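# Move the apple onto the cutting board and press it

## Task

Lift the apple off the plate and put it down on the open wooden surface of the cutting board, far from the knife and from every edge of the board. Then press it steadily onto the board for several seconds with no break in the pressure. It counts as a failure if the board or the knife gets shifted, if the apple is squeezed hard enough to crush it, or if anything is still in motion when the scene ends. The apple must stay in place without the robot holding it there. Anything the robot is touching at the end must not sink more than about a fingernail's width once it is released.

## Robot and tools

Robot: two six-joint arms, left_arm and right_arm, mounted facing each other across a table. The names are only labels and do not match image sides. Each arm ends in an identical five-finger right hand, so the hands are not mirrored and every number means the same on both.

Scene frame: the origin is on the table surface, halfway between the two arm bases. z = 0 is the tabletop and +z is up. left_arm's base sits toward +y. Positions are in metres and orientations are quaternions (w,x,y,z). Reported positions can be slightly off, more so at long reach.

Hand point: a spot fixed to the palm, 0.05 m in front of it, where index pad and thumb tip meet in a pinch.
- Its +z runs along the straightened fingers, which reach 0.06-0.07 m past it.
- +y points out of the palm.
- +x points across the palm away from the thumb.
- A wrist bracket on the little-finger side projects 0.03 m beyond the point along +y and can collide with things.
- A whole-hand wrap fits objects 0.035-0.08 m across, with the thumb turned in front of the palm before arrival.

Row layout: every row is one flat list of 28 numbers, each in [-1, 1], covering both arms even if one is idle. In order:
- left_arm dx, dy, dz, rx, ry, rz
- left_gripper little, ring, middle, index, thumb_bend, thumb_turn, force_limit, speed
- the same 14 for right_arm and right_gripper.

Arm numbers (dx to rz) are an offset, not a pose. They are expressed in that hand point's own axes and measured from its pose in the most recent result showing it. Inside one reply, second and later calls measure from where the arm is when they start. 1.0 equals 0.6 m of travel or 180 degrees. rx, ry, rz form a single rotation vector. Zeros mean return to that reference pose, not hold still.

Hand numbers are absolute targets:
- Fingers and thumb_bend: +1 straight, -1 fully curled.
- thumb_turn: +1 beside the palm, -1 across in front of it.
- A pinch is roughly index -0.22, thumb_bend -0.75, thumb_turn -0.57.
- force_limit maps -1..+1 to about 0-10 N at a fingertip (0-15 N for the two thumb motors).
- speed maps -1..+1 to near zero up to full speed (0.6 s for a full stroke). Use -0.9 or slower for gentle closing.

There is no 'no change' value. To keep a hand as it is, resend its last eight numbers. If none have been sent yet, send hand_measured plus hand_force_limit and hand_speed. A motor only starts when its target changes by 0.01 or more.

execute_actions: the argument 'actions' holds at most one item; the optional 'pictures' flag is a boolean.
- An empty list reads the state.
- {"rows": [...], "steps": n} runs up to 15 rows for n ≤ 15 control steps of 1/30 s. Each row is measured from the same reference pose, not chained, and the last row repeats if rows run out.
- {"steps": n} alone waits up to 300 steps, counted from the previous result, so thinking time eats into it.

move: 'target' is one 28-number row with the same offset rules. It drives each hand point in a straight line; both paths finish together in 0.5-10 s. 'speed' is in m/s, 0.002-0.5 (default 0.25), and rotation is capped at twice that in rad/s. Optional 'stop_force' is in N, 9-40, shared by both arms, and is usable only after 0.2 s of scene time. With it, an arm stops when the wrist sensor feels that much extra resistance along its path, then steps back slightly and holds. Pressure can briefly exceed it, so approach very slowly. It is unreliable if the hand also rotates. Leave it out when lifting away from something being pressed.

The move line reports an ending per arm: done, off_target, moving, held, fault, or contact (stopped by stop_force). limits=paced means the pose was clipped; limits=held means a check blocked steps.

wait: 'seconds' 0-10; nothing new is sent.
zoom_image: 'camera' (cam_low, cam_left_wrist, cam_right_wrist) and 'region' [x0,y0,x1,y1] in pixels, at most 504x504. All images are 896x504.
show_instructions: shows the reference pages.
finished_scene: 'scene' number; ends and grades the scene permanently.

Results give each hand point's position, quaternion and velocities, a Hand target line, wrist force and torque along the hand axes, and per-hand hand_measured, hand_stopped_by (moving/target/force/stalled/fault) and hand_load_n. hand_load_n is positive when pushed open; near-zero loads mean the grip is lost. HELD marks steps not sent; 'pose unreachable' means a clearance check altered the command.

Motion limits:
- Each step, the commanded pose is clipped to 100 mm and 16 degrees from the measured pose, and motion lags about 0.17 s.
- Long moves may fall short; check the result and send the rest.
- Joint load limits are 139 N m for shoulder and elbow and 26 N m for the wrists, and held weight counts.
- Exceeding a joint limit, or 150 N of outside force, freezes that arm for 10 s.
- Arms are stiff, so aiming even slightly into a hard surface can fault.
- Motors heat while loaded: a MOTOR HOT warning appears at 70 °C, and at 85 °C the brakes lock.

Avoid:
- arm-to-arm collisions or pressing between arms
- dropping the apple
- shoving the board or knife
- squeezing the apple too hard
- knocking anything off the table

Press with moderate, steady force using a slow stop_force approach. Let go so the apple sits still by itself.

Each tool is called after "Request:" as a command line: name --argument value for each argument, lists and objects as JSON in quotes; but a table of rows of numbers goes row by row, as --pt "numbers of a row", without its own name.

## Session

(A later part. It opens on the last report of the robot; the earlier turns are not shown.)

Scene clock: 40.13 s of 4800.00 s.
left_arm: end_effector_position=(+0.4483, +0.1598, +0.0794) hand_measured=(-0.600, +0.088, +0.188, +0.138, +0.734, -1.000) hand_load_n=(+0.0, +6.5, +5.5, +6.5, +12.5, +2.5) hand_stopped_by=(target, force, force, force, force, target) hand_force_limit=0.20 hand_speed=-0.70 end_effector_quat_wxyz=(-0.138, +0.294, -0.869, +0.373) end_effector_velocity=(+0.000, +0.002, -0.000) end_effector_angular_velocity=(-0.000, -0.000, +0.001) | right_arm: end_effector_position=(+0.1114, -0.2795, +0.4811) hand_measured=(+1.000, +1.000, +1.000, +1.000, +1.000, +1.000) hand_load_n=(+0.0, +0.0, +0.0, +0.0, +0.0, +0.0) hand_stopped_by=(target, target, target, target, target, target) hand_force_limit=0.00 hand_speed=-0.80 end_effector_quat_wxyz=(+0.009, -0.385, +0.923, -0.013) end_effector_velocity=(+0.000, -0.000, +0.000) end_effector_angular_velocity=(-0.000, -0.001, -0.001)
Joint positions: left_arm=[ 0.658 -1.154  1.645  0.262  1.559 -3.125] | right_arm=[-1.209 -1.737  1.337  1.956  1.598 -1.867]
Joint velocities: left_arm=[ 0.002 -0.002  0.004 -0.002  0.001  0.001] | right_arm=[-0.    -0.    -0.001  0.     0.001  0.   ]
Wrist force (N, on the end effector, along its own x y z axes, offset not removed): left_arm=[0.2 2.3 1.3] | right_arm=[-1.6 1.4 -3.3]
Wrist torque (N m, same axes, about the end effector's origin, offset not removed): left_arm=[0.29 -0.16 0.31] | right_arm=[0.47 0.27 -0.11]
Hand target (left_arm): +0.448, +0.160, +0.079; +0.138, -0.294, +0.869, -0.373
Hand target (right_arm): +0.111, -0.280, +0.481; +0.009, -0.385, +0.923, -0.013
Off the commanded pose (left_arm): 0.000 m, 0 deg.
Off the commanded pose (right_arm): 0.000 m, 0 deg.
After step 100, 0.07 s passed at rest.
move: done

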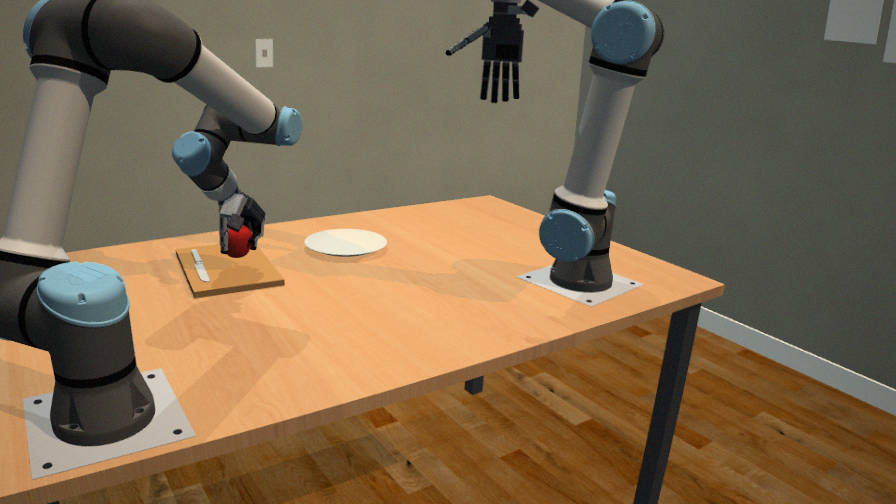

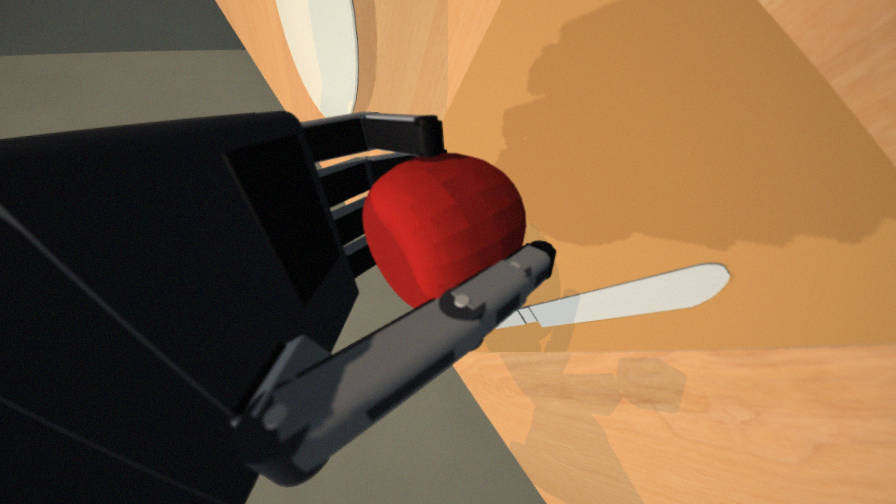

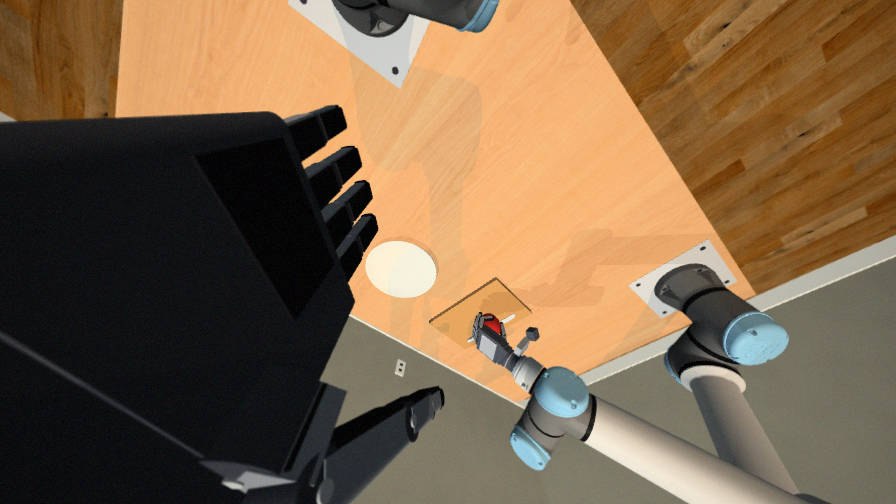

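Request:
move --target '[0,0.027,0.025,0,0,0,-0.6,-0.6,-0.6,-0.6,-0.7,-1,0.2,-0.7,0,0,0,0,0,0,1,1,1,1,1,1,0,-0.8]' --speed 0.03 --stop_force 10

Request:
move --target '[0,0.031,0.029,0,0,0,-0.6,-0.6,-0.6,-0.6,-0.7,-1,0.2,-0.7,0,0,0,0,0,0,1,1,1,1,1,1,0,-0.8]' --speed 0.003 --stop_force 25

Request:
execute_actions --actions '[{"steps":150}]'

Scene clock: 57.27 s of 4800.00 s.
left_arm: end_effector_position=(+0.4485, +0.1601, +0.0575) hand_measured=(-0.600, +0.088, +0.188, +0.138, +0.734, -1.000) hand_load_n=(+0.0, +6.5, +5.5, +6.5, +12.5, +2.5) hand_stopped_by=(target, force, force, force, force, target) hand_force_limit=0.20 hand_speed=-0.70 end_effector_quat_wxyz=(-0.138, +0.294, -0.869, +0.373) end_effector_velocity=(+0.000, -0.000, -0.001) end_effector_angular_velocity=(-0.000, -0.001, +0.000) | right_arm: end_effector_position=(+0.1114, -0.2795, +0.4811) hand_measured=(+1.000, +1.000, +1.000, +1.000, +1.000, +1.000) hand_load_n=(+0.0, +0.0, +0.0, +0.0, +0.0, +0.0) hand_stopped_by=(target, target, target, target, target, target) hand_force_limit=0.00 hand_speed=-0.80 end_effector_quat_wxyz=(+0.009, -0.385, +0.923, -0.013) end_effector_velocity=(-0.000, -0.000, -0.000) end_effector_angular_velocity=(-0.001, +0.001, +0.000)
Joint positions: left_arm=[ 0.659 -1.129  1.67   0.211  1.559 -3.125] | right_arm=[-1.209 -1.737  1.337  1.956  1.598 -1.867]
Joint velocities: left_arm=[-0.     0.002  0.001 -0.004 -0.    -0.   ] | right_arm=[0.001 0.    0.    0.001 0.001 0.   ]
Wrist force (N, on the end effector, along its own x y z axes, offset not removed): left_arm=[-1.6 0.4 3.7] | right_arm=[-2.0 1.6 -0.6]
Wrist torque (N m, same axes, about the end effector's origin, offset not removed): left_arm=[-0.29 0.02 0.24] | right_arm=[0.22 0.21 -0.09]
Hand target (left_arm): +0.448, +0.160, +0.057; +0.138, -0.294, +0.869, -0.373
Hand target (right_arm): +0.111, -0.280, +0.481; +0.009, -0.385, +0.923, -0.013
Off the commanded pose (left_arm): 0.000 m, 0 deg.
Off the commanded pose (right_arm): 0.000 m, 0 deg.
After step 100, 12.77 s passed at rest.
move: done

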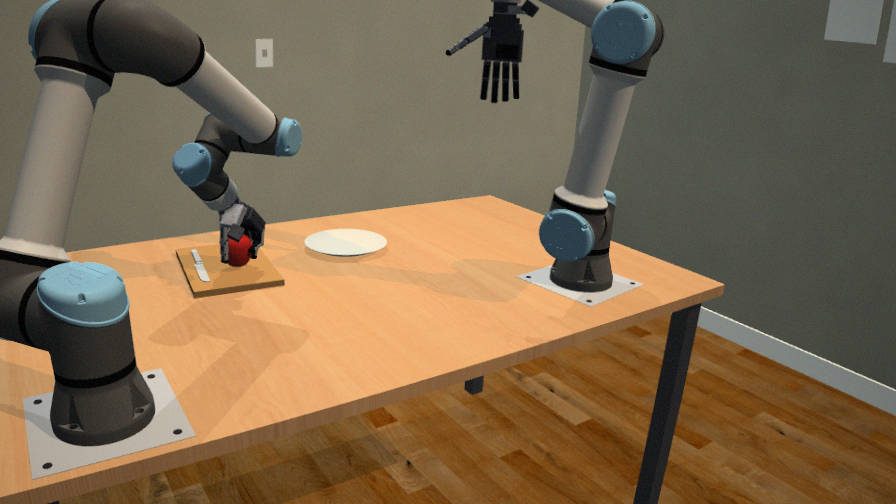

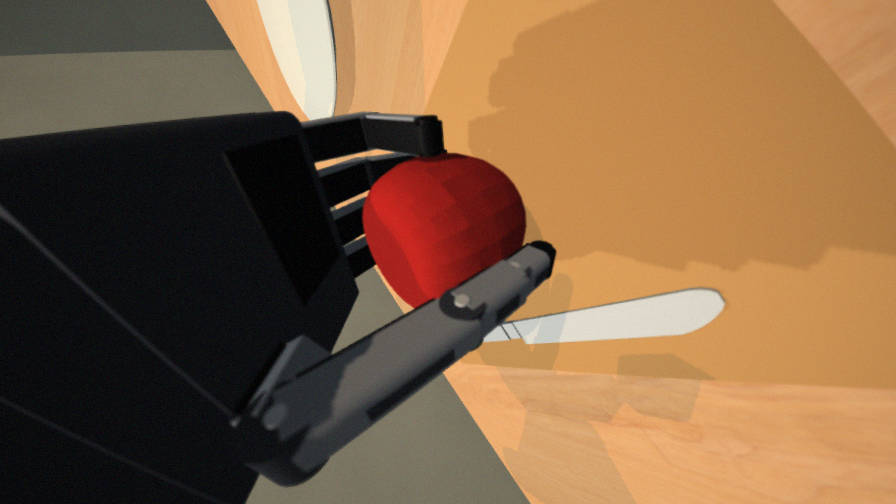

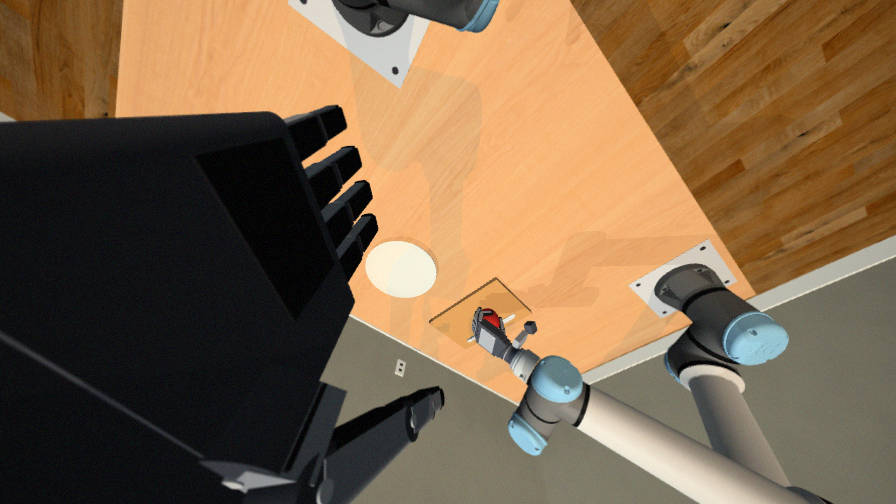

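Scene clock: 62.43 s of 4800.00 s.
left_arm: end_effector_position=(+0.4487, +0.1603, +0.0429) hand_measured=(-0.600, +0.086, +0.188, +0.138, +0.734, -1.000) hand_load_n=(+0.0, +2.0, +2.0, +2.5, +10.0, +1.0) hand_stopped_by=(target, force, force, force, force, target) hand_force_limit=0.20 hand_speed=-0.70 end_effector_quat_wxyz=(-0.138, +0.294, -0.869, +0.373) end_effector_velocity=(-0.001, +0.001, -0.000) end_effector_angular_velocity=(+0.003, +0.002, +0.000) | right_arm: end_effector_position=(+0.1114, -0.2795, +0.4811) hand_measured=(+1.000, +1.000, +1.000, +1.000, +1.000, +1.000) hand_load_n=(+0.0, +0.0, +0.0, +0.0, +0.0, +0.0) hand_stopped_by=(target, target, target, target, target, target) hand_force_limit=0.00 hand_speed=-0.80 end_effector_quat_wxyz=(+0.009, -0.385, +0.923, -0.013) end_effector_velocity=(-0.001, +0.000, -0.000) end_effector_angular_velocity=(-0.000, +0.001, +0.001)
Joint positions: left_arm=[ 0.66  -1.111  1.686  0.178  1.56  -3.124] | right_arm=[-1.209 -1.737  1.337  1.956  1.598 -1.867]
Joint velocities: left_arm=[ 0.    -0.001  0.001  0.003 -0.     0.   ] | right_arm=[ 0.002  0.     0.     0.    -0.     0.   ]
Wrist force (N, on the end effector, along its own x y z axes, offset not removed): left_arm=[-1.0 -19.9 -29.0] | right_arm=[-0.4 0.3 -1.1]
Wrist torque (N m, same axes, about the end effector's origin, offset not removed): left_arm=[0.73 0.67 -0.47] | right_arm=[0.03 -0.16 -0.04]
Hand target (left_arm): +0.449, +0.160, +0.043; +0.138, -0.294, +0.869, -0.373
Hand target (right_arm): +0.111, -0.280, +0.481; +0.009, -0.385, +0.923, -0.013
Off the commanded pose (left_arm): 0.011 m, 0 deg.
Off the commanded pose (right_arm): 0.000 m, 0 deg.
move: contact (left_arm)

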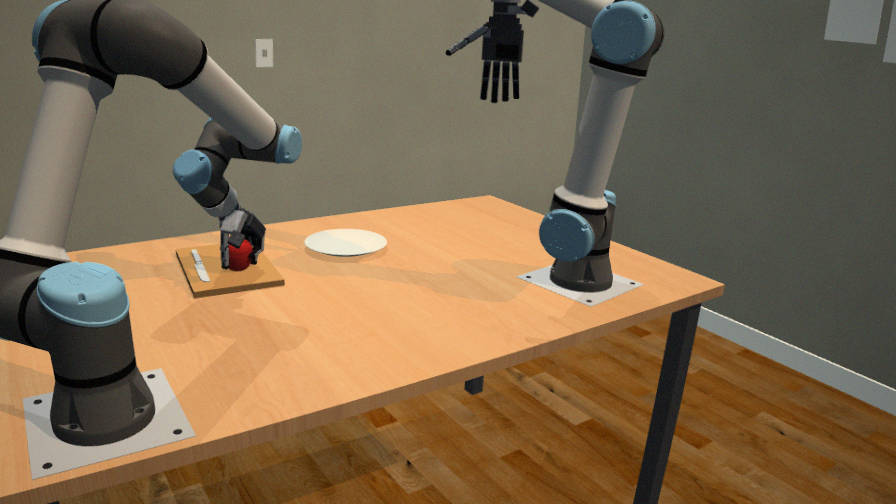

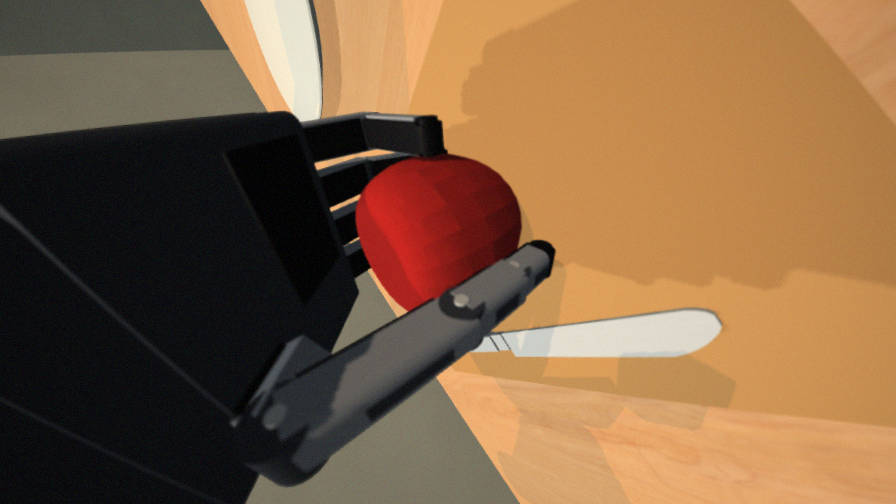

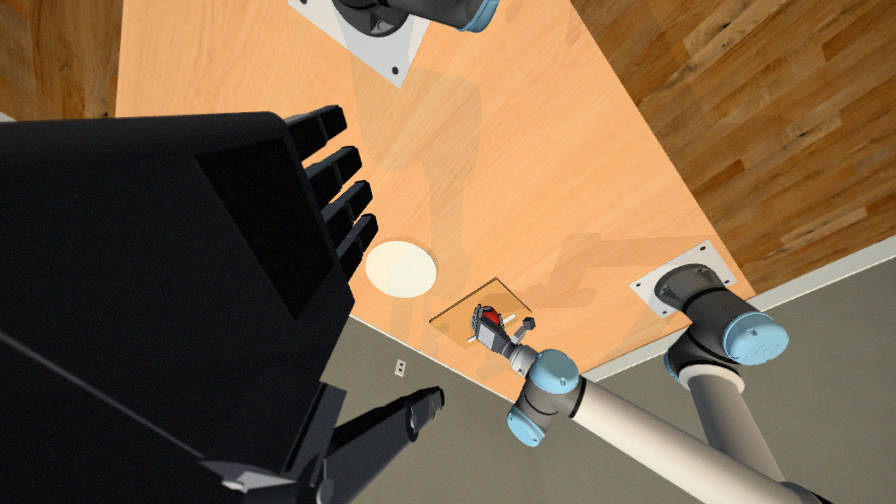

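Scene clock: 67.43 s of 4800.00 s.
left_arm: end_effector_position=(+0.4487, +0.1602, +0.0432) hand_measured=(-0.600, +0.086, +0.188, +0.138, +0.734, -1.000) hand_load_n=(+0.0, +2.5, +2.5, +3.0, +10.0, +1.0) hand_stopped_by=(target, force, force, force, force, target) hand_force_limit=0.20 hand_speed=-0.70 end_effector_quat_wxyz=(-0.138, +0.294, -0.869, +0.373) end_effector_velocity=(-0.000, -0.001, +0.000) end_effector_angular_velocity=(-0.001, +0.000, -0.001) | right_arm: end_effector_position=(+0.1114, -0.2795, +0.4811) hand_measured=(+1.000, +1.000, +1.000, +1.000, +1.000, +1.000) hand_load_n=(+0.0, +0.0, +0.0, +0.0, +0.0, +0.0) hand_stopped_by=(target, target, target, target, target, target) hand_force_limit=0.00 hand_speed=-0.80 end_effector_quat_wxyz=(+0.009, -0.385, +0.923, -0.013) end_effector_velocity=(-0.000, +0.000, -0.000) end_effector_angular_velocity=(-0.000, -0.000, +0.000)
Joint positions: left_arm=[ 0.66  -1.111  1.685  0.178  1.56  -3.124] | right_arm=[-1.209 -1.737  1.337  1.956  1.598 -1.867]
Joint velocities: left_arm=[-0.001  0.    -0.     0.     0.001 -0.   ] | right_arm=[ 0.    -0.     0.001 -0.     0.     0.   ]
Wrist force (N, on the end effector, along its own x y z axes, offset not removed): left_arm=[5.2 -9.6 -19.5] | right_arm=[-1.2 2.0 0.5]
Wrist torque (N m, same axes, about the end effector's origin, offset not removed): left_arm=[1.18 -0.45 0.32] | right_arm=[0.36 0.15 0.04]
Hand target (left_arm): +0.449, +0.160, +0.043; +0.138, -0.294, +0.869, -0.373
Hand target (right_arm): +0.111, -0.280, +0.481; +0.009, -0.385, +0.923, -0.013
Off the commanded pose (left_arm): 0.011 m, 0 deg.
Off the commanded pose (right_arm): 0.000 m, 0 deg.
Steps of this call (steps 1 to 100: nothing new was sent; then 1.67 s passed at rest). Readings (end_effector_position | what the end effector reports):
1: left_arm (+0.4486, +0.1603, +0.0429) | right_arm (+0.1114, -0.2795, +0.4811) | left_arm hand_measured=(-0.600, +0.086, +0.188, +0.138, +0.734, -1.000) hand_load_n=(+0.0, +2.0, +2.0, +2.5, +10.0, +1.0) hand_stopped_by=(target, force, force, force, force, target) hand_force_limit=0.20 hand_speed=-0.70 | right_arm hand_measured=(+1.000, +1.000, +1.000, +1.000, +1.000, +1.000) hand_load_n=(+0.0, +0.0, +0.0, +0.0, +0.0, +0.0) hand_stopped_by=(target, target, target, target, target, target) hand_force_limit=0.00 hand_speed=-0.80
2: left_arm (+0.4486, +0.1603, +0.0430) | right_arm (+0.1114, -0.2795, +0.4811) | left_arm hand_measured=(-0.600, +0.086, +0.188, +0.138, +0.734, -1.000) hand_load_n=(+0.0, +2.0, +2.0, +2.5, +10.0, +1.0) hand_stopped_by=(target, force, force, force, force, target) hand_force_limit=0.20 hand_speed=-0.70 | right_arm hand_measured=(+1.000, +1.000, +1.000, +1.000, +1.000, +1.000) hand_load_n=(+0.0, +0.0, +0.0, +0.0, +0.0, +0.0) hand_stopped_by=(target, target, target, target, target, target) hand_force_limit=0.00 hand_speed=-0.80
4: left_arm (+0.4486, +0.1603, +0.0430) | right_arm (+0.1114, -0.2795, +0.4811) | left_arm hand_measured=(-0.600, +0.086, +0.188, +0.138, +0.734, -1.000) hand_load_n=(+0.0, +2.5, +2.5, +2.5, +10.0, +1.0) hand_stopped_by=(target, force, force, force, force, target) hand_force_limit=0.20 hand_speed=-0.70 | right_arm hand_measured=(+1.000, +1.000, +1.000, +1.000, +1.000, +1.000) hand_load_n=(+0.0, +0.0, +0.0, +0.0, +0.0, +0.0) hand_stopped_by=(target, target, target, target, target, target) hand_force_limit=0.00 hand_speed=-0.80
8: left_arm (+0.4487, +0.1603, +0.0431) | right_arm (+0.1114, -0.2795, +0.4811) | left_arm hand_measured=(-0.600, +0.086, +0.188, +0.138, +0.734, -1.000) hand_load_n=(+0.0, +2.5, +2.5, +3.0, +10.0, +1.0) hand_stopped_by=(target, force, force, force, force, target) hand_force_limit=0.20 hand_speed=-0.70 | right_arm hand_measured=(+1.000, +1.000, +1.000, +1.000, +1.000, +1.000) hand_load_n=(+0.0, +0.0, +0.0, +0.0, +0.0, +0.0) hand_stopped_by=(target, target, target, target, target, target) hand_force_limit=0.00 hand_speed=-0.80
100: the state above

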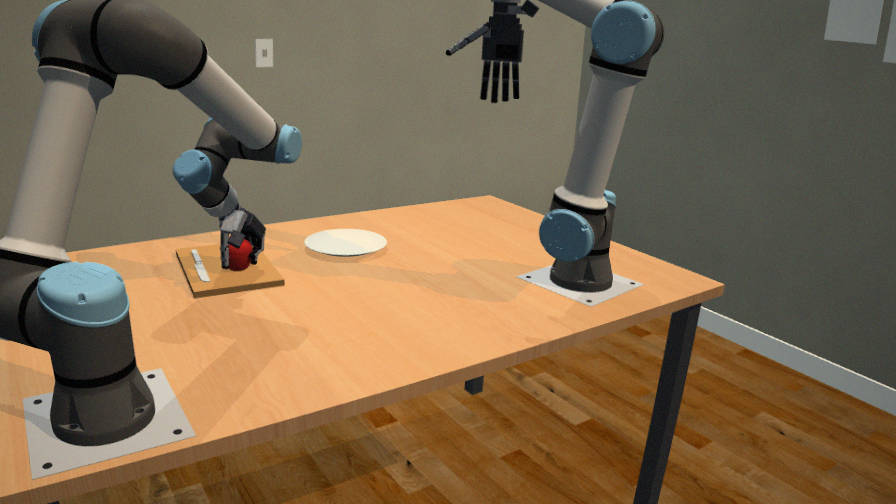

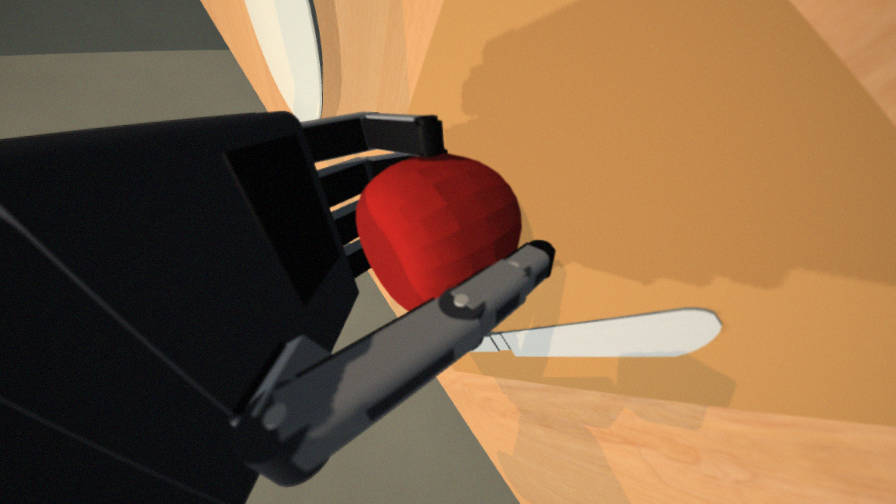

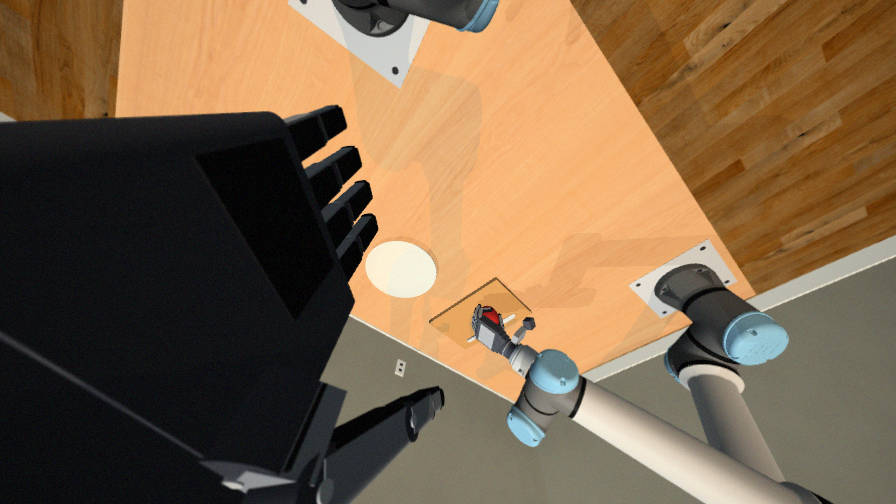

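Request:
finished_scene --scene 2

The scene is finished: the task was done.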